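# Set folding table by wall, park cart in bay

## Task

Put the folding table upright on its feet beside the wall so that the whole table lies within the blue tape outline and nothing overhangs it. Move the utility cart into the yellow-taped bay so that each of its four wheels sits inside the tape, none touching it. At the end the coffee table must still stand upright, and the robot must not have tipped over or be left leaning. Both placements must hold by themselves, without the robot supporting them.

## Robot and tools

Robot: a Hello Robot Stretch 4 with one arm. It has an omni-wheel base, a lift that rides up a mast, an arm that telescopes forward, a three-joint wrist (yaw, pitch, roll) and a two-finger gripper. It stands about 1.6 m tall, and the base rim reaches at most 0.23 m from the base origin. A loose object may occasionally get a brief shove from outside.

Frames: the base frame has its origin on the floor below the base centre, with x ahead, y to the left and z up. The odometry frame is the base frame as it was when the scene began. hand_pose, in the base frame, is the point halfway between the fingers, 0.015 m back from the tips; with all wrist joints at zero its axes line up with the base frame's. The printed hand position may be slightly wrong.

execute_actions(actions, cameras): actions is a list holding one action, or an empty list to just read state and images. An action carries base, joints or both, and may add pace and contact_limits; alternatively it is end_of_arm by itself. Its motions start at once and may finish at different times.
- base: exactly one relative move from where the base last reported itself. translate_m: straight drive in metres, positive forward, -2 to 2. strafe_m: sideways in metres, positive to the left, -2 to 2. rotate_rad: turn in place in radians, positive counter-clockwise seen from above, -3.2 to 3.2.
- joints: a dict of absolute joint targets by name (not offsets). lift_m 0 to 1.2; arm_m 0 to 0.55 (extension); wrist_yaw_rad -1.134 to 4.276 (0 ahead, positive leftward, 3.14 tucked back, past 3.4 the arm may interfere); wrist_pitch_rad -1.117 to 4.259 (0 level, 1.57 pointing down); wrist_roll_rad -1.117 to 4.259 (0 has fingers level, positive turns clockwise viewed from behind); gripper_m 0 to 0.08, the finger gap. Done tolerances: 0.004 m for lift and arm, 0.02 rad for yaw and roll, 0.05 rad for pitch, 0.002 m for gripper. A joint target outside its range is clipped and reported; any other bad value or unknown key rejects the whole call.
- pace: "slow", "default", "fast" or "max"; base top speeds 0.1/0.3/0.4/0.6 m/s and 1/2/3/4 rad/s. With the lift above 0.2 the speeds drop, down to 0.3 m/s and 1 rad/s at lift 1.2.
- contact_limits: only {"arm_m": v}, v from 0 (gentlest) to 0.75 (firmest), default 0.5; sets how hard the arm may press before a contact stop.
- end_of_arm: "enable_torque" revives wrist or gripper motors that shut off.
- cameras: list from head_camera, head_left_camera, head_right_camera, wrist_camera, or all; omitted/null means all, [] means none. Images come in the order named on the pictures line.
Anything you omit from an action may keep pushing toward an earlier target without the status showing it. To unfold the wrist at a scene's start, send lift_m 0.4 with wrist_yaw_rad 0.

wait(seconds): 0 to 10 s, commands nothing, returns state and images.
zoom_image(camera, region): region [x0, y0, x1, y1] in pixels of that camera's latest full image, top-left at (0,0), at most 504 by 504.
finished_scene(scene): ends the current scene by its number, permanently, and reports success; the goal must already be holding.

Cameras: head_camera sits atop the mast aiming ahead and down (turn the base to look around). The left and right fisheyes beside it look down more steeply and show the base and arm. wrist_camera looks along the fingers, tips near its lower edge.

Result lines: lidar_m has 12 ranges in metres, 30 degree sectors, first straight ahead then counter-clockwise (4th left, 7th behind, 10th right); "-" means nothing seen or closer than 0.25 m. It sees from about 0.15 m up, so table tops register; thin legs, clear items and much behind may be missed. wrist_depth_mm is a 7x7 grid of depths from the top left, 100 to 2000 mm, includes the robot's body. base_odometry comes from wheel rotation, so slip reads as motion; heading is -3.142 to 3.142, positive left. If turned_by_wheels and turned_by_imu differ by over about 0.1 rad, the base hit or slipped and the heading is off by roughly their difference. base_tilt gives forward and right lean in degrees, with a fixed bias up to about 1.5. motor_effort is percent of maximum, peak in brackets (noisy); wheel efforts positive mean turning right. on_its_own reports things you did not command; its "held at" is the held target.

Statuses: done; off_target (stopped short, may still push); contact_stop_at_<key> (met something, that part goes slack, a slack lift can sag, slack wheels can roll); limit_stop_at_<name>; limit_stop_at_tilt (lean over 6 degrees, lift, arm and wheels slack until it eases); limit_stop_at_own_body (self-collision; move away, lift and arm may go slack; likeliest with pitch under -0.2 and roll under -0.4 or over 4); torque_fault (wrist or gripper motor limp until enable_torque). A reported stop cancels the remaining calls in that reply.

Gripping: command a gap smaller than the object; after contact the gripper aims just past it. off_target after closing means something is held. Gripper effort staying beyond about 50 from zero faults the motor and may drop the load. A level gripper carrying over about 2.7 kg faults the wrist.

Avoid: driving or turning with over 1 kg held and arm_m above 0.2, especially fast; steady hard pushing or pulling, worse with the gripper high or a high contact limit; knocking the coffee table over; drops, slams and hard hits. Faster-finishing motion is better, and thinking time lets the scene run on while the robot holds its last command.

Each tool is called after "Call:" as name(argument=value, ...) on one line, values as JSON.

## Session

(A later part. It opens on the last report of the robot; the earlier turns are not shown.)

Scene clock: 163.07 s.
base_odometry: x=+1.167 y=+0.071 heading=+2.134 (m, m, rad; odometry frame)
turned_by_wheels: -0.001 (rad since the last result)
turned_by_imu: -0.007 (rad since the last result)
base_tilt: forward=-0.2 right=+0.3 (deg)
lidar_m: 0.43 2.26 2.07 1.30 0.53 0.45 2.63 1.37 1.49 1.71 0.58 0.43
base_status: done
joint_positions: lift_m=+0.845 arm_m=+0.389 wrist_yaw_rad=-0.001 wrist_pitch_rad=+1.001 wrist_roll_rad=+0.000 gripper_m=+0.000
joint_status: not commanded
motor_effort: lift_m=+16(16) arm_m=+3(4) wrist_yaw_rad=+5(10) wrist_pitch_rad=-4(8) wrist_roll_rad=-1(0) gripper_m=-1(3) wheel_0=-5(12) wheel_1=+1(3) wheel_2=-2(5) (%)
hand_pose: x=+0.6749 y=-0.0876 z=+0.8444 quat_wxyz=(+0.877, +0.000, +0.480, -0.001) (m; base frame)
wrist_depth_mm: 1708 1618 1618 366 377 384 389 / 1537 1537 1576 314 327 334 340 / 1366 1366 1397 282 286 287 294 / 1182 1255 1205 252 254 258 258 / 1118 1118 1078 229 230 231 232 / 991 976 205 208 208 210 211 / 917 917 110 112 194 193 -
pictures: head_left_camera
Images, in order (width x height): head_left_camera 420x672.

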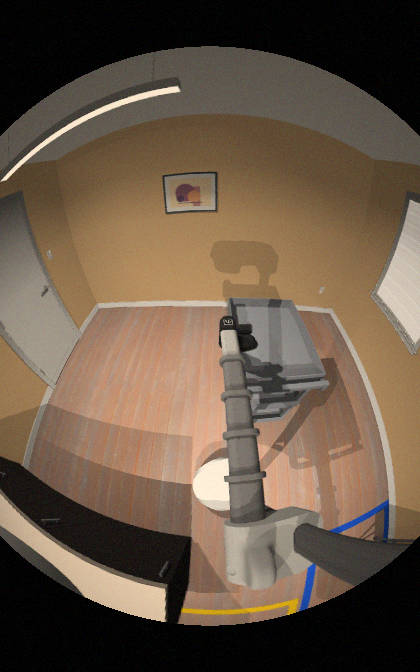

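Call:
execute_actions(actions=[{"joints":{"wrist_pitch_rad":0.3}}], cameras=[])

Call:
execute_actions(actions=[{"base":{"strafe_m":0.25},"joints":{"arm_m":0}}], cameras=[])

Call:
execute_actions(actions=[{"base":{"translate_m":1.45}}], cameras=[])

Call:
execute_actions(actions=[{"base":{"rotate_rad":3.14}}], cameras=[])

Call:
execute_actions(actions=[{"base":{"strafe_m":0.61},"joints":{"arm_m":0.5}}], cameras=[])

Call:
execute_actions(actions=[{"joints":{"wrist_pitch_rad":0.65,"lift_m":0.79,"gripper_m":0.07}}], cameras=[])

Call:
execute_actions(actions=[{"joints":{"arm_m":0.55},"base":{"translate_m":0.3},"pace":"slow"}], cameras=["head_left_camera","wrist_camera"])

Scene clock: 178.63 s.
base_odometry: x=+1.167 y=+0.071 heading=+2.134 (m, m, rad; odometry frame)
turned_by_wheels: +0.000 (rad since the last result)
turned_by_imu: -0.001 (rad since the last result)
base_tilt: forward=-0.2 right=+0.3 (deg)
lidar_m: 0.41 2.26 2.06 1.27 0.55 0.44 2.63 1.37 1.49 1.72 0.54 0.43
base_status: not commanded
joint_positions: lift_m=+0.845 arm_m=+0.389 wrist_yaw_rad=+0.000 wrist_pitch_rad=+0.303 wrist_roll_rad=+0.000 gripper_m=+0.000
joint_status: all done
motor_effort: lift_m=+16(16) arm_m=+3(4) wrist_yaw_rad=+1(5) wrist_pitch_rad=-10(16) wrist_roll_rad=+1(1) gripper_m=-1(2) wheel_0=-3(5) wheel_1=+1(1) wheel_2=-1(2) (%)
hand_pose: x=+0.7633 y=-0.0875 z=+0.9600 quat_wxyz=(+0.989, +0.000, +0.151, +0.000) (m; base frame)
wrist_depth_mm: 1464 1430 1397 1366 1366 1366 1308 / 1537 1464 1464 1499 1397 1430 1366 / 1618 1618 1537 1537 1464 1464 1430 / 1661 1661 1618 1618 1576 1499 1499 / 1756 1708 1661 1618 484 484 484 / 1808 1708 1756 473 473 469 462 / 1464 1464 110 113 387 370 377
pictures: none
No camera images: the call's "cameras" was empty. Leave "cameras" out to get every camera's image.

Scene clock: 180.90 s.
base_odometry: x=+0.955 y=-0.062 heading=+2.134 (m, m, rad; odometry frame)
turned_by_wheels: +0.000 (rad since the last result)
turned_by_imu: -0.002 (rad since the last result)
base_tilt: forward=-0.2 right=+0.3 (deg)
lidar_m: 2.08 2.25 1.79 1.19 0.54 0.40 0.37 1.60 1.53 1.97 0.58 0.50
base_status: done
joint_positions: lift_m=+0.845 arm_m=+0.001 wrist_yaw_rad=+0.000 wrist_pitch_rad=+0.303 wrist_roll_rad=+0.000 gripper_m=+0.000
joint_status: all done
motor_effort: lift_m=+17(17) arm_m=-5(4) wrist_yaw_rad=+1(1) wrist_pitch_rad=-9(10) wrist_roll_rad=+0(2) gripper_m=-3(2) wheel_0=+1(9) wheel_1=-1(10) wheel_2=+0(0) (%)
hand_pose: x=+0.3752 y=-0.0874 z=+0.9600 quat_wxyz=(+0.989, +0.000, +0.151, +0.000) (m; base frame)
wrist_depth_mm: 1808 1808 1808 1808 1808 1708 1708 / 1921 1983 1921 1863 1863 1863 1756 / - - 1983 1921 1863 1921 1863 / - - - 1983 1921 891 878 / - - - - 1983 609 668 / 1808 1863 1863 1921 1808 445 469 / 1499 1464 110 112 854 591 293
pictures: none
No camera images: the call's "cameras" was empty. Leave "cameras" out to get every camera's image.

Scene clock: 187.20 s.
base_odometry: x=+0.181 y=+1.164 heading=+2.134 (m, m, rad; odometry frame)
turned_by_wheels: +0.000 (rad since the last result)
turned_by_imu: -0.002 (rad since the last result)
base_tilt: forward=-0.2 right=+0.2 (deg)
lidar_m: 0.65 0.70 1.07 1.59 1.74 1.87 1.85 0.50 0.51 2.06 0.90 0.66
base_status: done
joint_positions: lift_m=+0.845 arm_m=+0.001 wrist_yaw_rad=+0.000 wrist_pitch_rad=+0.303 wrist_roll_rad=+0.000 gripper_m=+0.000
joint_status: not commanded
motor_effort: lift_m=+17(17) arm_m=-5(5) wrist_yaw_rad=+1(2) wrist_pitch_rad=-9(9) wrist_roll_rad=+2(1) gripper_m=-1(2) wheel_0=-1(5) wheel_1=+0(4) wheel_2=+2(9) (%)
hand_pose: x=+0.3751 y=-0.0874 z=+0.9600 quat_wxyz=(+0.989, +0.000, +0.151, +0.000) (m; base frame)
wrist_depth_mm: 424 415 415 410 402 394 394 / 445 436 430 427 418 413 407 / 462 452 449 442 433 430 424 / 484 477 469 459 455 449 442 / 504 496 488 480 473 466 459 / 530 525 512 496 500 488 484 / 559 549 110 113 508 517 500
pictures: none
No camera images: the call's "cameras" was empty. Leave "cameras" out to get every camera's image.

Scene clock: 190.07 s.
base_odometry: x=+0.181 y=+1.164 heading=-1.009 (m, m, rad; odometry frame)
turned_by_wheels: +3.140 (rad since the last result)
turned_by_imu: +3.115 (rad since the last result)
base_tilt: forward=-0.1 right=+0.3 (deg)
lidar_m: 1.82 0.47 0.53 1.98 0.87 0.69 0.67 0.73 1.08 1.58 1.76 1.88
base_status: done
joint_positions: lift_m=+0.845 arm_m=+0.001 wrist_yaw_rad=+0.000 wrist_pitch_rad=+0.303 wrist_roll_rad=+0.000 gripper_m=+0.000
joint_status: not commanded
motor_effort: lift_m=+17(17) arm_m=-5(5) wrist_yaw_rad=+0(1) wrist_pitch_rad=-9(8) wrist_roll_rad=+1(1) gripper_m=-2(2) wheel_0=+0(7) wheel_1=-1(7) wheel_2=+2(7) (%)
hand_pose: x=+0.3752 y=-0.0874 z=+0.9600 quat_wxyz=(+0.989, +0.000, +0.151, +0.000) (m; base frame)
wrist_depth_mm: - - - - - - - / - - - - - - - / - - - 1756 1618 1618 1708 / 768 - - 1756 1708 1661 1618 / 544 - - 1863 1756 1756 1708 / 866 1808 1921 1808 1863 1808 1756 / 809 866 110 113 1576 1537 1576
pictures: none
No camera images: the call's "cameras" was empty. Leave "cameras" out to get every camera's image.

Scene clock: 193.43 s.
base_odometry: x=+0.697 y=+1.489 heading=-1.009 (m, m, rad; odometry frame)
turned_by_wheels: +0.000 (rad since the last result)
turned_by_imu: -0.004 (rad since the last result)
base_tilt: forward=-0.2 right=+0.3 (deg)
lidar_m: 0.36 0.40 1.47 1.43 0.80 0.64 0.61 0.67 0.98 2.23 2.39 0.38
base_status: done
joint_positions: lift_m=+0.845 arm_m=+0.499 wrist_yaw_rad=+0.000 wrist_pitch_rad=+0.303 wrist_roll_rad=+0.000 gripper_m=+0.000
joint_status: all done
motor_effort: lift_m=+17(17) arm_m=+4(4) wrist_yaw_rad=+0(1) wrist_pitch_rad=-8(9) wrist_roll_rad=+1(0) gripper_m=-1(3) wheel_0=+2(8) wheel_1=+0(8) wheel_2=+1(1) (%)
hand_pose: x=+0.8731 y=-0.0874 z=+0.9600 quat_wxyz=(+0.989, +0.000, +0.151, +0.000) (m; base frame)
wrist_depth_mm: 1921 - - - - - - / 1921 - - - - - - / 1921 - - - - 1499 - / 1983 - - - - 1205 1182 / 1983 - - - - 1229 1255 / 1661 338 338 343 347 342 1255 / 298 296 110 113 286 286 283
pictures: none
No camera images: the call's "cameras" was empty. Leave "cameras" out to get every camera's image.

Scene clock: 194.80 s.
base_odometry: x=+0.697 y=+1.489 heading=-1.009 (m, m, rad; odometry frame)
turned_by_wheels: +0.000 (rad since the last result)
turned_by_imu: +0.000 (rad since the last result)
base_tilt: forward=-0.2 right=+0.3 (deg)
lidar_m: 0.36 0.39 1.46 1.44 0.83 0.60 0.60 0.67 0.98 2.21 2.38 0.39
base_status: not commanded
joint_positions: lift_m=+0.790 arm_m=+0.499 wrist_yaw_rad=+0.000 wrist_pitch_rad=+0.652 wrist_roll_rad=+0.000 gripper_m=+0.070
joint_status: all done
motor_effort: lift_m=+16(17) arm_m=+4(4) wrist_yaw_rad=+1(1) wrist_pitch_rad=-6(6) wrist_roll_rad=+1(0) gripper_m=+0(5) wheel_0=+2(2) wheel_1=+0(0) wheel_2=+1(1) (%)
hand_pose: x=+0.8392 y=-0.0874 z=+0.8395 quat_wxyz=(+0.947, +0.000, +0.320, +0.000) (m; base frame)
wrist_depth_mm: 1808 - - - - 1060 1042 / 1808 - - - - 1138 1118 / 274 272 268 264 266 263 287 / 287 291 287 286 285 281 277 / 246 249 254 257 258 259 259 / 206 211 214 216 218 218 217 / - 105 180 189 128 110 -
pictures: none
No camera images: the call's "cameras" was empty. Leave "cameras" out to get every camera's image.

Scene clock: 199.10 s.
base_odometry: x=+0.857 y=+1.235 heading=-1.009 (m, m, rad; odometry frame)
turned_by_wheels: +0.000 (rad since the last result)
turned_by_imu: -0.002 (rad since the last result)
base_tilt: forward=-0.1 right=+0.3 (deg)
lidar_m: 0.28 0.33 1.44 1.40 1.20 0.93 0.91 1.00 1.47 2.23 0.37 0.29
base_status: done
joint_positions: lift_m=+0.790 arm_m=+0.549 wrist_yaw_rad=-0.002 wrist_pitch_rad=+0.655 wrist_roll_rad=+0.000 gripper_m=+0.070
joint_status: all done
motor_effort: lift_m=+16(16) arm_m=+5(10) wrist_yaw_rad=+8(22) wrist_pitch_rad=-15(26) wrist_roll_rad=-1(2) gripper_m=+1(2) wheel_0=-1(7) wheel_1=+0(5) wheel_2=-2(10) (%)
hand_pose: x=+0.8885 y=-0.0878 z=+0.8390 quat_wxyz=(+0.947, +0.001, +0.322, -0.001) (m; base frame)
wrist_depth_mm: 1756 - - - - 1138 741 / 1863 - - - - 1078 788 / 1808 - - - - 1060 866 / 1661 216 203 196 190 192 931 / 160 176 167 160 188 181 179 / 148 195 186 174 158 150 - / - 104 179 186 128 110 -
pictures: head_left_camera, wrist_camera
camera_calibration (this result's frames):
wrist_camera: T_world_to_cam=[[-0.0284959, -0.999383, 0.020527, -0.0832245], [-0.602836, 0.000801078, -0.797865, 1.2604], [0.797356, -0.0351103, -0.602487, -0.0565119], [0, 0, 0, 1]] pos_world=[0.802504, -0.0861669, 0.973289]
Images, in order (width x height): head_left_camera 420x672, wrist_camera 616x392.

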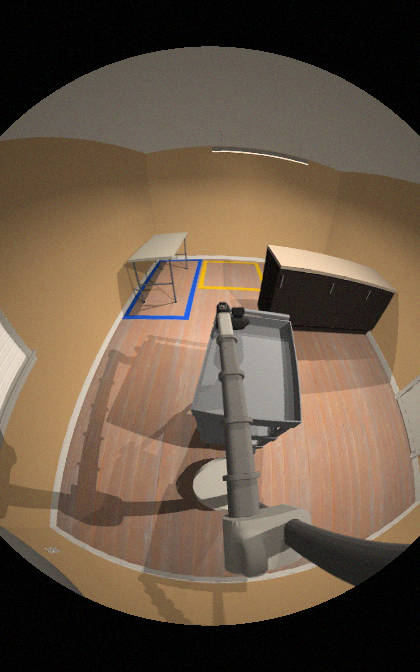

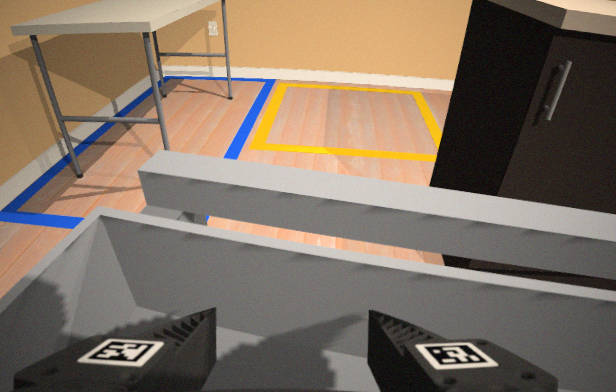

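Call:
execute_actions(actions=[{"base":{"strafe_m":0.2},"joints":{"arm_m":0.52,"gripper_m":0.03},"pace":"slow"}], cameras=[])

Call:
execute_actions(actions=[{"base":{"strafe_m":-0.21}}], cameras=[])

Call:
execute_actions(actions=[{"joints":{"arm_m":0.55},"base":{"translate_m":0.5},"pace":"slow"}], cameras=["head_left_camera","wrist_camera"])

Scene clock: 211.30 s.
base_odometry: x=+1.026 y=+1.341 heading=-1.010 (m, m, rad; odometry frame)
turned_by_wheels: -0.001 (rad since the last result)
turned_by_imu: -0.005 (rad since the last result)
base_tilt: forward=-0.1 right=+0.4 (deg)
lidar_m: 0.34 1.65 1.23 1.20 1.21 0.92 0.89 0.95 1.40 2.44 0.48 0.34
base_status: done
joint_positions: lift_m=+0.790 arm_m=+0.521 wrist_yaw_rad=-0.002 wrist_pitch_rad=+0.652 wrist_roll_rad=+0.000 gripper_m=+0.029
joint_status: all done
motor_effort: lift_m=+16(16) arm_m=-3(6) wrist_yaw_rad=+6(21) wrist_pitch_rad=-7(15) wrist_roll_rad=+1(0) gripper_m=+2(3) wheel_0=-6(15) wheel_1=-1(6) wheel_2=-1(9) (%)
hand_pose: x=+0.8603 y=-0.0877 z=+0.8394 quat_wxyz=(+0.947, +0.000, +0.320, -0.001) (m; base frame)
wrist_depth_mm: 1499 1661 - - - - 1008 / 1661 - - - - - 1025 / 1661 1921 1661 245 248 253 260 / 1537 1708 206 210 216 219 221 / 1336 1366 223 235 238 242 241 / 1138 1118 175 216 218 218 218 / 991 1008 115 186 107 191 -
pictures: none
No camera images: the call's "cameras" was empty. Leave "cameras" out to get every camera's image.

Scene clock: 213.30 s.
base_odometry: x=+0.849 y=+1.229 heading=-1.010 (m, m, rad; odometry frame)
turned_by_wheels: +0.000 (rad since the last result)
turned_by_imu: +0.001 (rad since the last result)
base_tilt: forward=-0.1 right=+0.2 (deg)
lidar_m: 0.32 0.32 1.44 1.41 1.21 0.93 0.91 0.98 1.46 2.24 2.12 0.35
base_status: done
joint_positions: lift_m=+0.790 arm_m=+0.521 wrist_yaw_rad=+0.000 wrist_pitch_rad=+0.652 wrist_roll_rad=+0.000 gripper_m=+0.030
joint_status: not commanded
motor_effort: lift_m=+16(16) arm_m=-4(3) wrist_yaw_rad=+2(4) wrist_pitch_rad=-6(6) wrist_roll_rad=+0(0) gripper_m=+2(4) wheel_0=+0(9) wheel_1=+1(7) wheel_2=+1(1) (%)
hand_pose: x=+0.8604 y=-0.0875 z=+0.8394 quat_wxyz=(+0.947, +0.000, +0.320, +0.000) (m; base frame)
wrist_depth_mm: 1808 - - - - 1060 750 / 1808 - - - - 1060 798 / 244 245 249 251 253 254 854 / 211 213 214 217 218 221 221 / 232 233 236 238 240 242 243 / 206 210 214 216 218 217 216 / 183 186 113 186 107 191 -
pictures: none
No camera images: the call's "cameras" was empty. Leave "cameras" out to get every camera's image.

Scene clock: 219.60 s.
base_odometry: x=+1.115 y=+0.806 heading=-1.008 (m, m, rad; odometry frame)
turned_by_wheels: +0.001 (rad since the last result)
turned_by_imu: +0.000 (rad since the last result)
base_tilt: forward=-0.2 right=+0.3 (deg)
lidar_m: 0.25 0.25 1.44 1.38 1.48 1.45 1.41 1.52 2.27 2.30 1.46 0.29
base_status: done
joint_positions: lift_m=+0.790 arm_m=+0.549 wrist_yaw_rad=+0.002 wrist_pitch_rad=+0.654 wrist_roll_rad=+0.000 gripper_m=+0.030
joint_status: all done
motor_effort: lift_m=+16(16) arm_m=+4(9) wrist_yaw_rad=-4(16) wrist_pitch_rad=-13(28) wrist_roll_rad=+0(1) gripper_m=+1(2) wheel_0=+6(9) wheel_1=+5(7) wheel_2=+2(11) (%)
hand_pose: x=+0.8890 y=-0.0871 z=+0.8390 quat_wxyz=(+0.947, +0.000, +0.321, +0.001) (m; base frame)
wrist_depth_mm: 1060 1308 - - - - - / 1576 - - - - - 778 / 1808 - - - - - 778 / 1160 184 187 196 1756 1661 768 / 165 176 185 160 1430 1138 768 / 134 143 154 172 157 1078 723 / 147 154 113 185 107 1008 715
pictures: head_left_camera, wrist_camera
camera_calibration (this result's frames):
wrist_camera: T_world_to_cam=[[-0.0243045, -0.99949, 0.020719, -0.0864257], [-0.602547, -0.00189187, -0.798081, 1.26044], [0.797713, -0.0318811, -0.602194, -0.05714], [0, 0, 0, 1]] pos_world=[0.802953, -0.0858187, 0.973313]
Images, in order (width x height): head_left_camera 420x672, wrist_camera 616x392.

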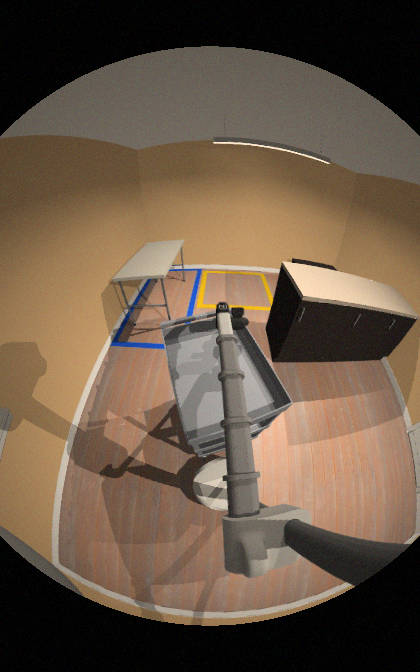

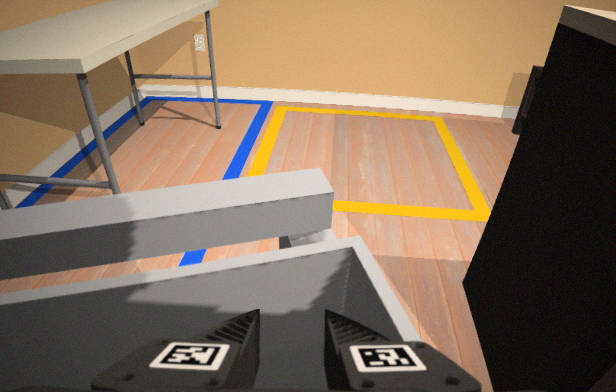

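Call:
execute_actions(actions=[{"base":{"rotate_rad":-0.09},"pace":"slow"}], cameras=[])

Call:
execute_actions(actions=[{"base":{"translate_m":1.0}}], cameras=["head_left_camera"])

Scene clock: 225.90 s.
base_odometry: x=+1.115 y=+0.806 heading=-1.098 (m, m, rad; odometry frame)
turned_by_wheels: -0.090 (rad since the last result)
turned_by_imu: -0.090 (rad since the last result)
base_tilt: forward=-0.1 right=+0.3 (deg)
lidar_m: 0.30 0.29 1.48 1.35 1.42 1.48 1.42 1.48 2.02 2.28 1.56 0.32
base_status: done
joint_positions: lift_m=+0.790 arm_m=+0.549 wrist_yaw_rad=+0.000 wrist_pitch_rad=+0.653 wrist_roll_rad=+0.000 gripper_m=+0.030
joint_status: not commanded
motor_effort: lift_m=+16(16) arm_m=+5(4) wrist_yaw_rad=+0(21) wrist_pitch_rad=-10(12) wrist_roll_rad=+1(0) gripper_m=+1(7) wheel_0=+0(20) wheel_1=+1(9) wheel_2=+1(15) (%)
hand_pose: x=+0.8891 y=-0.0874 z=+0.8393 quat_wxyz=(+0.947, +0.000, +0.321, +0.000) (m; base frame)
wrist_depth_mm: 1098 - - - - 820 585 / - - - - - 820 580 / - - - - - 831 585 / 186 192 196 204 208 759 580 / 156 158 163 168 172 174 580 / 169 174 175 186 198 175 525 / 183 185 113 186 107 169 -
pictures: none
No camera images: the call's "cameras" was empty. Leave "cameras" out to get every camera's image.

Scene clock: 230.73 s.
base_odometry: x=+1.569 y=-0.085 heading=-1.099 (m, m, rad; odometry frame)
turned_by_wheels: +0.000 (rad since the last result)
turned_by_imu: -0.007 (rad since the last result)
base_tilt: forward=-0.1 right=+0.2 (deg)
lidar_m: 0.25 0.89 0.91 1.41 1.47 1.95 2.43 2.54 2.42 0.49 0.51 0.27
base_status: done
joint_positions: lift_m=+0.790 arm_m=+0.549 wrist_yaw_rad=-0.001 wrist_pitch_rad=+0.653 wrist_roll_rad=+0.000 gripper_m=+0.030
joint_status: not commanded
motor_effort: lift_m=+16(16) arm_m=+4(4) wrist_yaw_rad=+4(21) wrist_pitch_rad=-10(30) wrist_roll_rad=+2(0) gripper_m=-1(1) wheel_0=+0(8) wheel_1=-1(8) wheel_2=+0(17) (%)
hand_pose: x=+0.8889 y=-0.0876 z=+0.8392 quat_wxyz=(+0.947, +0.000, +0.321, -0.001) (m; base frame)
wrist_depth_mm: 1430 1397 1430 1430 1464 1430 1430 / 1537 1537 1618 1618 1576 1618 1576 / 1661 1708 1756 1708 1661 1661 1661 / 1576 1708 187 200 217 207 1537 / 158 171 183 164 180 211 191 / 129 137 151 176 204 217 198 / 135 144 113 185 107 191 -
pictures: head_left_camera
Images, in order (width x height): head_left_camera 420x672.

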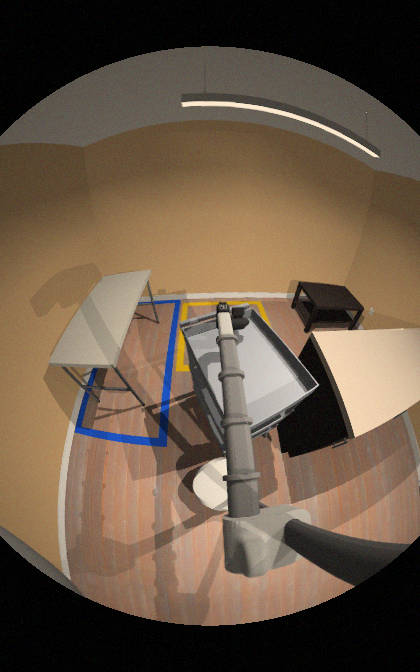

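Call:
execute_actions(actions=[{"joints":{"arm_m":0.17}}], cameras=[])

Call:
execute_actions(actions=[{"base":{"strafe_m":0.25},"pace":"slow"}], cameras=[])

Call:
execute_actions(actions=[{"base":{"strafe_m":-0.18},"joints":{"arm_m":0.5,"gripper_m":0.07}}], cameras=["head_left_camera"])

Call:
execute_actions(actions=[{"base":{"translate_m":0.6},"joints":{"arm_m":0.55},"pace":"slow"}], cameras=["head_left_camera"])

Scene clock: 243.70 s.
base_odometry: x=+1.569 y=-0.085 heading=-1.099 (m, m, rad; odometry frame)
turned_by_wheels: +0.000 (rad since the last result)
turned_by_imu: -0.001 (rad since the last result)
base_tilt: forward=-0.2 right=+0.2 (deg)
lidar_m: 0.25 0.90 0.94 1.42 1.49 2.00 2.41 2.52 2.42 0.51 0.52 0.26
base_status: not commanded
joint_positions: lift_m=+0.790 arm_m=+0.171 wrist_yaw_rad=+0.000 wrist_pitch_rad=+0.653 wrist_roll_rad=+0.000 gripper_m=+0.030
joint_status: all done
motor_effort: lift_m=+16(16) arm_m=-5(5) wrist_yaw_rad=+0(4) wrist_pitch_rad=-8(10) wrist_roll_rad=+1(2) gripper_m=-1(0) wheel_0=+0(1) wheel_1=-1(1) wheel_2=+1(1) (%)
hand_pose: x=+0.5106 y=-0.0874 z=+0.8394 quat_wxyz=(+0.947, +0.000, +0.321, +0.000) (m; base frame)
wrist_depth_mm: 1098 1756 1756 1118 1808 1808 1756 / 384 415 452 488 496 430 1983 / 362 392 394 397 410 373 319 / 301 304 310 315 317 322 315 / 247 252 255 258 259 263 262 / 208 212 215 218 220 220 219 / 185 186 114 187 107 195 -
pictures: none
No camera images: the call's "cameras" was empty. Leave "cameras" out to get every camera's image.

Scene clock: 247.33 s.
base_odometry: x=+1.792 y=+0.029 heading=-1.099 (m, m, rad; odometry frame)
turned_by_wheels: +0.000 (rad since the last result)
turned_by_imu: -0.003 (rad since the last result)
base_tilt: forward=-0.2 right=+0.3 (deg)
lidar_m: 0.25 0.73 0.91 1.15 1.21 1.64 2.40 2.54 2.67 0.76 0.38 0.25
base_status: done
joint_positions: lift_m=+0.790 arm_m=+0.171 wrist_yaw_rad=-0.001 wrist_pitch_rad=+0.651 wrist_roll_rad=+0.000 gripper_m=+0.030
joint_status: not commanded
motor_effort: lift_m=+16(16) arm_m=-4(5) wrist_yaw_rad=+5(16) wrist_pitch_rad=-3(7) wrist_roll_rad=+1(2) gripper_m=+2(7) wheel_0=-3(14) wheel_1=+1(6) wheel_2=+0(4) (%)
hand_pose: x=+0.5107 y=-0.0876 z=+0.8396 quat_wxyz=(+0.947, +0.000, +0.320, -0.001) (m; base frame)
wrist_depth_mm: 1098 1255 1808 1756 1756 1863 1863 / 768 1983 445 439 449 469 469 / 1708 - 377 407 415 421 433 / 1661 1661 289 315 320 325 327 / 1366 1308 247 257 260 264 264 / 1138 1098 203 219 220 220 220 / 1025 991 115 188 107 195 -
pictures: none
No camera images: the call's "cameras" was empty. Leave "cameras" out to get every camera's image.

Scene clock: 249.43 s.
base_odometry: x=+1.632 y=-0.053 heading=-1.099 (m, m, rad; odometry frame)
turned_by_wheels: +0.000 (rad since the last result)
turned_by_imu: +0.000 (rad since the last result)
base_tilt: forward=-0.1 right=+0.4 (deg)
lidar_m: 0.25 0.25 0.91 1.33 1.40 1.89 2.41 2.53 2.51 0.57 0.41 0.27
base_status: done
joint_positions: lift_m=+0.790 arm_m=+0.499 wrist_yaw_rad=+0.000 wrist_pitch_rad=+0.652 wrist_roll_rad=+0.000 gripper_m=+0.070
joint_status: all done
motor_effort: lift_m=+16(16) arm_m=+5(5) wrist_yaw_rad=+1(4) wrist_pitch_rad=-6(7) wrist_roll_rad=+0(1) gripper_m=+1(6) wheel_0=-1(7) wheel_1=+2(7) wheel_2=+1(1) (%)
hand_pose: x=+0.8391 y=-0.0874 z=+0.8394 quat_wxyz=(+0.947, +0.000, +0.320, +0.000) (m; base frame)
wrist_depth_mm: 1430 1464 1499 1499 1464 1464 1464 / 1618 1576 1661 1708 1618 1618 1576 / 1756 1756 1808 1808 1708 1808 1708 / 190 193 198 204 210 214 218 / 156 160 165 169 172 180 185 / 173 176 179 190 191 203 210 / - 104 179 189 129 110 -
pictures: head_left_camera
Images, in order (width x height): head_left_camera 420x672.

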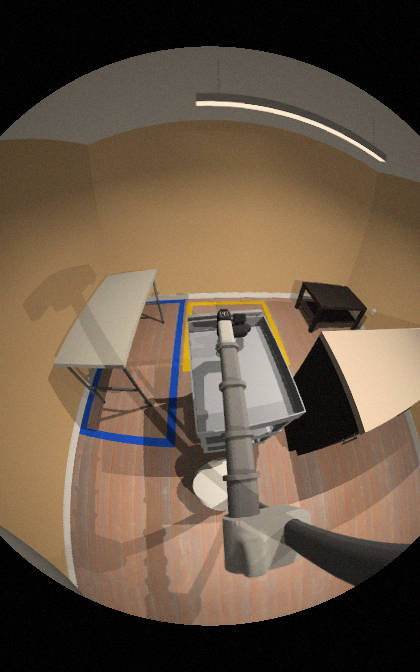

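Scene clock: 256.73 s.
base_odometry: x=+1.905 y=-0.587 heading=-1.097 (m, m, rad; odometry frame)
turned_by_wheels: +0.001 (rad since the last result)
turned_by_imu: +0.003 (rad since the last result)
base_tilt: forward=-0.1 right=+0.3 (deg)
lidar_m: 0.27 0.31 0.57 0.56 1.43 1.94 3.04 3.16 0.58 0.55 1.57 0.31
base_status: done
joint_positions: lift_m=+0.790 arm_m=+0.549 wrist_yaw_rad=+0.001 wrist_pitch_rad=+0.655 wrist_roll_rad=+0.001 gripper_m=+0.070
joint_status: all done
motor_effort: lift_m=+16(16) arm_m=+5(8) wrist_yaw_rad=-2(11) wrist_pitch_rad=-14(24) wrist_roll_rad=+0(1) gripper_m=+2(2) wheel_0=+9(11) wheel_1=+5(6) wheel_2=+4(10) (%)
hand_pose: x=+0.8888 y=-0.0872 z=+0.8390 quat_wxyz=(+0.947, +0.000, +0.322, +0.000) (m; base frame)
wrist_depth_mm: 842 866 866 878 866 866 866 / 931 931 946 946 976 946 946 / 1042 1060 1060 1060 1042 1060 1025 / 189 190 190 188 189 1182 1160 / 157 156 154 192 191 1281 1336 / 173 169 162 166 160 158 1160 / - 104 178 183 128 110 1042
pictures: head_left_camera
Images, in order (width x height): head_left_camera 420x672.

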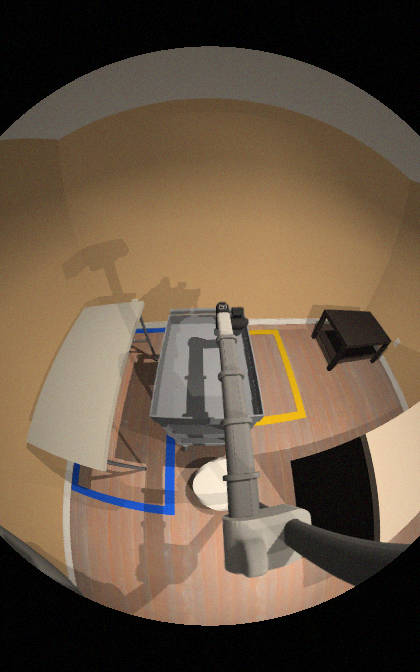

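Call:
execute_actions(actions=[{"base":{"translate_m":0.43},"pace":"slow"}], cameras=["head_left_camera"])

Call:
execute_actions(actions=[{"base":{"translate_m":-0.1},"joints":{"arm_m":0.33,"gripper_m":0}}], cameras=[])

Call:
execute_actions(actions=[{"base":{"strafe_m":-0.25},"pace":"slow"}], cameras=[])

Call:
execute_actions(actions=[{"base":{"strafe_m":0.06},"joints":{"lift_m":0.87}}], cameras=["head_left_camera","head_camera"])

Scene clock: 270.77 s.
base_odometry: x=+2.102 y=-0.969 heading=-1.096 (m, m, rad; odometry frame)
turned_by_wheels: +0.001 (rad since the last result)
turned_by_imu: +0.003 (rad since the last result)
base_tilt: forward=-0.2 right=+0.3 (deg)
lidar_m: 0.27 0.30 0.58 0.53 0.57 1.94 3.53 0.81 0.67 1.29 1.39 0.28
base_status: done
joint_positions: lift_m=+0.790 arm_m=+0.549 wrist_yaw_rad=+0.002 wrist_pitch_rad=+0.655 wrist_roll_rad=+0.001 gripper_m=+0.070
joint_status: not commanded
motor_effort: lift_m=+16(16) arm_m=+5(5) wrist_yaw_rad=-6(5) wrist_pitch_rad=-14(17) wrist_roll_rad=+0(0) gripper_m=+1(2) wheel_0=+7(10) wheel_1=+4(6) wheel_2=+3(5) (%)
hand_pose: x=+0.8888 y=-0.0871 z=+0.8390 quat_wxyz=(+0.947, +0.000, +0.322, +0.001) (m; base frame)
wrist_depth_mm: 462 466 466 466 466 462 462 / 500 504 508 504 504 500 500 / 559 554 559 559 559 554 544 / 187 186 186 187 189 615 621 / 152 151 190 191 191 683 691 / 167 165 159 164 160 154 798 / - 104 179 182 128 110 917
pictures: head_left_camera
Images, in order (width x height): head_left_camera 420x672.

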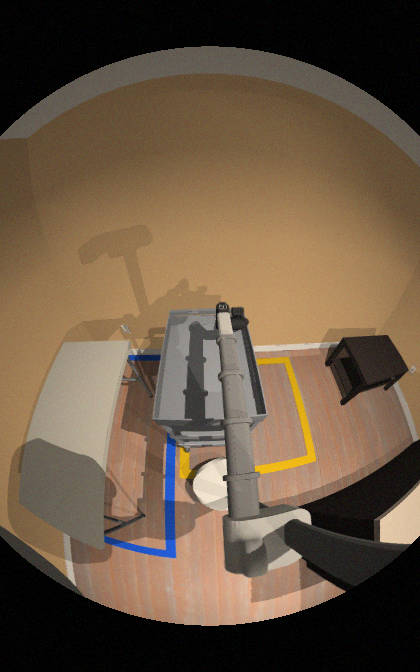

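Scene clock: 272.53 s.
base_odometry: x=+2.056 y=-0.880 heading=-1.096 (m, m, rad; odometry frame)
turned_by_wheels: +0.000 (rad since the last result)
turned_by_imu: -0.001 (rad since the last result)
base_tilt: forward=-0.1 right=+0.3 (deg)
lidar_m: 0.36 0.40 0.58 0.53 0.59 1.92 3.40 0.82 0.63 0.90 1.41 0.40
base_status: done
joint_positions: lift_m=+0.790 arm_m=+0.331 wrist_yaw_rad=+0.000 wrist_pitch_rad=+0.653 wrist_roll_rad=+0.001 gripper_m=+0.000
joint_status: all done
motor_effort: lift_m=+16(16) arm_m=-5(5) wrist_yaw_rad=+0(7) wrist_pitch_rad=-8(14) wrist_roll_rad=+0(0) gripper_m=-3(5) wheel_0=+1(6) wheel_1=+1(5) wheel_2=-2(10) (%)
hand_pose: x=+0.6707 y=-0.0874 z=+0.8393 quat_wxyz=(+0.947, +0.000, +0.321, +0.000) (m; base frame)
wrist_depth_mm: 741 750 750 759 768 759 759 / 421 421 427 427 820 831 820 / 387 389 394 402 387 904 917 / 301 304 309 312 268 1025 1008 / 246 251 253 255 229 1118 1138 / 207 211 214 217 205 1182 1205 / 183 185 110 113 174 138 1042
pictures: none
No camera images: the call's "cameras" was empty. Leave "cameras" out to get every camera's image.

Scene clock: 276.17 s.
base_odometry: x=+1.834 y=-0.995 heading=-1.096 (m, m, rad; odometry frame)
turned_by_wheels: +0.000 (rad since the last result)
turned_by_imu: +0.002 (rad since the last result)
base_tilt: forward=-0.2 right=+0.3 (deg)
lidar_m: 0.41 0.42 0.84 0.80 0.85 2.31 3.39 0.47 0.39 0.89 1.20 0.51
base_status: done
joint_positions: lift_m=+0.790 arm_m=+0.331 wrist_yaw_rad=+0.002 wrist_pitch_rad=+0.652 wrist_roll_rad=+0.000 gripper_m=+0.000
joint_status: not commanded
motor_effort: lift_m=+16(16) arm_m=-4(5) wrist_yaw_rad=-4(24) wrist_pitch_rad=-4(7) wrist_roll_rad=-1(3) gripper_m=-2(3) wheel_0=+2(15) wheel_1=+1(4) wheel_2=+2(9) (%)
hand_pose: x=+0.6709 y=-0.0871 z=+0.8395 quat_wxyz=(+0.947, +0.000, +0.320, +0.001) (m; base frame)
wrist_depth_mm: 750 741 741 759 768 750 750 / 436 466 488 831 831 831 820 / 389 392 375 917 904 904 891 / 303 306 307 976 1008 1025 1008 / 247 251 254 217 1138 1138 1138 / 207 211 215 154 1205 1182 1182 / 184 185 110 112 1008 1042 1060
pictures: none
No camera images: the call's "cameras" was empty. Leave "cameras" out to get every camera's image.

Scene clock: 277.47 s.
base_odometry: x=+1.887 y=-0.967 heading=-1.096 (m, m, rad; odometry frame)
turned_by_wheels: +0.000 (rad since the last result)
turned_by_imu: -0.001 (rad since the last result)
base_tilt: forward=-0.2 right=+0.2 (deg)
lidar_m: 0.39 0.40 0.78 0.74 0.79 2.21 3.40 0.53 0.44 0.89 1.24 0.51
base_status: done
joint_positions: lift_m=+0.870 arm_m=+0.331 wrist_yaw_rad=+0.000 wrist_pitch_rad=+0.652 wrist_roll_rad=+0.000 gripper_m=+0.000
joint_status: all done
motor_effort: lift_m=+23(24) arm_m=-4(4) wrist_yaw_rad=-1(6) wrist_pitch_rad=-6(7) wrist_roll_rad=+1(2) gripper_m=-1(2) wheel_0=+0(8) wheel_1=-1(6) wheel_2=-1(2) (%)
hand_pose: x=+0.6707 y=-0.0873 z=+0.9189 quat_wxyz=(+0.947, +0.000, +0.320, +0.000) (m; base frame)
wrist_depth_mm: 778 759 768 768 768 759 759 / 820 809 809 831 820 831 820 / 462 496 525 891 904 917 904 / 436 442 449 430 1008 1008 1008 / 353 359 366 349 1160 1160 1182 / 300 306 310 312 1205 1308 1255 / 265 268 110 112 219 1138 1138
pictures: head_camera, head_left_camera
Images, in order (width x height): head_camera 420x560, head_left_camera 420x672.

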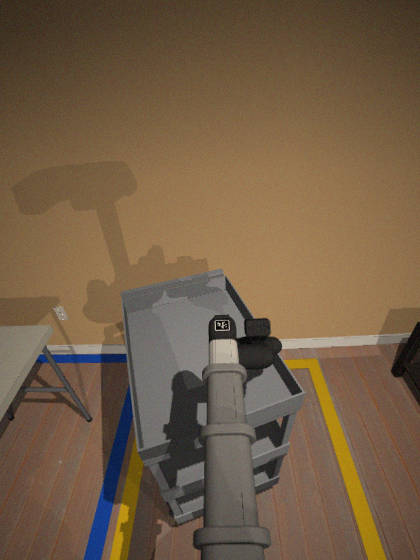

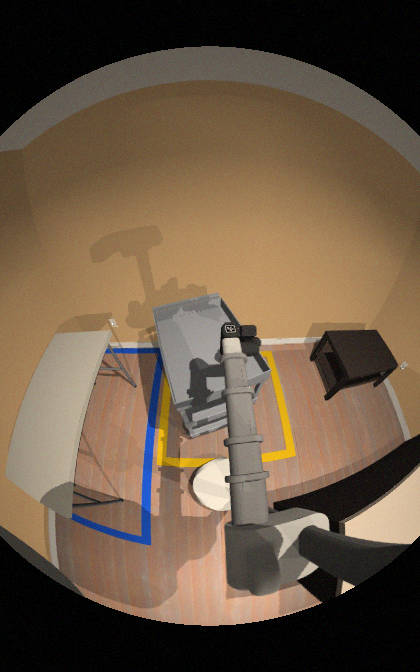

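Front needs shifting right.

Call:
execute_actions(actions=[{"base":{"strafe_m":0.1},"joints":{"arm_m":0.55}}], cameras=[])

Call:
execute_actions(actions=[{"joints":{"lift_m":0.79}}], cameras=[])

Call:
execute_actions(actions=[{"base":{"strafe_m":-0.22},"pace":"slow"}], cameras=[])

Call:
execute_actions(actions=[{"base":{"strafe_m":0.06},"joints":{"lift_m":0.87}}], cameras=["head_left_camera","head_camera"])

Scene clock: 289.00 s.
base_odometry: x=+1.976 y=-0.921 heading=-1.096 (m, m, rad; odometry frame)
turned_by_wheels: +0.000 (rad since the last result)
turned_by_imu: -0.002 (rad since the last result)
base_tilt: forward=-0.1 right=+0.3 (deg)
lidar_m: 0.37 0.37 0.66 0.64 0.68 2.08 3.40 0.68 0.53 0.91 1.33 0.46
base_status: done
joint_positions: lift_m=+0.870 arm_m=+0.549 wrist_yaw_rad=+0.000 wrist_pitch_rad=+0.652 wrist_roll_rad=+0.000 gripper_m=+0.000
joint_status: all done
motor_effort: lift_m=+23(23) arm_m=+4(7) wrist_yaw_rad=+0(1) wrist_pitch_rad=-7(8) wrist_roll_rad=-1(0) gripper_m=-1(1) wheel_0=+1(8) wheel_1=-1(6) wheel_2=-1(0) (%)
hand_pose: x=+0.8891 y=-0.0874 z=+0.9188 quat_wxyz=(+0.947, +0.000, +0.320, +0.000) (m; base frame)
wrist_depth_mm: 554 559 559 559 554 549 559 / 597 603 609 609 609 603 603 / 668 661 661 654 668 661 661 / 317 332 345 349 732 741 741 / 285 307 338 355 788 842 831 / 296 304 309 312 286 976 976 / 265 267 110 113 246 1060 1098
pictures: none
No camera images: the call's "cameras" was empty. Leave "cameras" out to get every camera's image.

Scene clock: 290.30 s.
base_odometry: x=+1.976 y=-0.921 heading=-1.096 (m, m, rad; odometry frame)
turned_by_wheels: +0.000 (rad since the last result)
turned_by_imu: +0.000 (rad since the last result)
base_tilt: forward=-0.1 right=+0.3 (deg)
lidar_m: 0.36 0.37 0.67 0.63 0.66 2.09 3.42 0.69 0.53 0.90 1.34 0.44
base_status: not commanded
joint_positions: lift_m=+0.790 arm_m=+0.549 wrist_yaw_rad=+0.000 wrist_pitch_rad=+0.652 wrist_roll_rad=+0.000 gripper_m=+0.000
joint_status: all done
motor_effort: lift_m=+16(22) arm_m=+4(5) wrist_yaw_rad=+0(0) wrist_pitch_rad=-7(7) wrist_roll_rad=-1(0) gripper_m=-1(2) wheel_0=+1(1) wheel_1=-1(1) wheel_2=-1(1) (%)
hand_pose: x=+0.8891 y=-0.0874 z=+0.8394 quat_wxyz=(+0.947, +0.000, +0.320, +0.000) (m; base frame)
wrist_depth_mm: 554 554 559 559 559 554 559 / 597 591 580 580 609 603 603 / 246 259 277 303 640 668 668 / 256 278 294 310 248 723 750 / 245 250 252 255 241 182 831 / 206 211 213 216 217 177 - / 182 183 110 112 193 180 -
pictures: none
No camera images: the call's "cameras" was empty. Leave "cameras" out to get every camera's image.

Scene clock: 293.63 s.
base_odometry: x=+1.780 y=-1.022 heading=-1.096 (m, m, rad; odometry frame)
turned_by_wheels: +0.000 (rad since the last result)
turned_by_imu: +0.002 (rad since the last result)
base_tilt: forward=-0.2 right=+0.3 (deg)
lidar_m: 0.43 0.42 0.91 0.87 0.90 2.40 3.41 0.39 0.35 0.93 1.14 0.53
base_status: done
joint_positions: lift_m=+0.790 arm_m=+0.549 wrist_yaw_rad=+0.001 wrist_pitch_rad=+0.652 wrist_roll_rad=+0.000 gripper_m=+0.000
joint_status: not commanded
motor_effort: lift_m=+16(16) arm_m=+4(4) wrist_yaw_rad=-3(23) wrist_pitch_rad=-6(11) wrist_roll_rad=+1(0) gripper_m=-1(1) wheel_0=+2(18) wheel_1=+1(3) wheel_2=+2(11) (%)
hand_pose: x=+0.8893 y=-0.0872 z=+0.8395 quat_wxyz=(+0.947, +0.000, +0.320, +0.001) (m; base frame)
wrist_depth_mm: 559 559 559 559 559 544 554 / 580 336 364 603 609 603 597 / 297 319 340 668 676 661 661 / 301 306 306 699 732 723 750 / 245 249 253 217 831 831 831 / 206 210 213 152 946 931 960 / 183 184 110 113 1025 1025 1060
pictures: none
No camera images: the call's "cameras" was empty. Leave "cameras" out to get every camera's image.

Scene clock: 294.93 s.
base_odometry: x=+1.834 y=-0.995 heading=-1.096 (m, m, rad; odometry frame)
turned_by_wheels: +0.000 (rad since the last result)
turned_by_imu: -0.001 (rad since the last result)
base_tilt: forward=-0.1 right=+0.3 (deg)
lidar_m: 0.41 0.43 0.85 0.81 0.85 2.32 3.41 0.44 0.40 0.91 1.20 0.51
base_status: done
joint_positions: lift_m=+0.870 arm_m=+0.549 wrist_yaw_rad=+0.000 wrist_pitch_rad=+0.652 wrist_roll_rad=+0.000 gripper_m=+0.000
joint_status: all done
motor_effort: lift_m=+23(24) arm_m=+5(4) wrist_yaw_rad=-1(3) wrist_pitch_rad=-6(6) wrist_roll_rad=-1(1) gripper_m=-1(1) wheel_0=+0(6) wheel_1=-1(7) wheel_2=-1(3) (%)
hand_pose: x=+0.8892 y=-0.0873 z=+0.9189 quat_wxyz=(+0.947, +0.000, +0.320, +0.000) (m; base frame)
wrist_depth_mm: 554 549 554 559 559 554 549 / 597 603 609 609 603 603 597 / 661 647 640 647 661 661 668 / 334 343 366 389 741 732 732 / 329 349 366 347 820 831 854 / 298 304 310 310 891 960 946 / 265 266 110 113 218 1098 1078
pictures: head_camera, head_left_camera
Images, in order (width x height): head_camera 420x560, head_left_camera 420x672.

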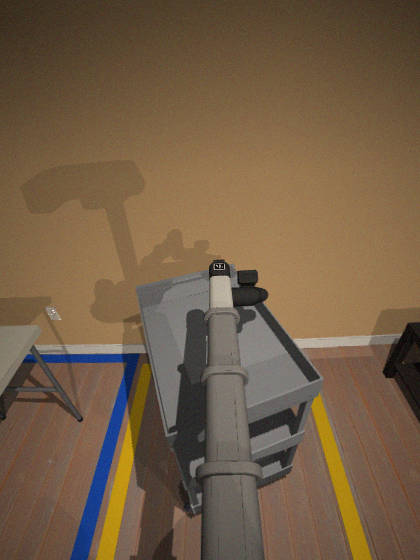

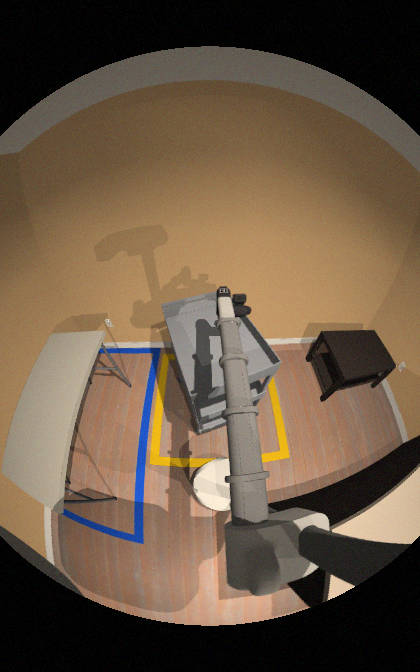

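Call:
finished_scene(scene=2)

The scene is finished: the task was done.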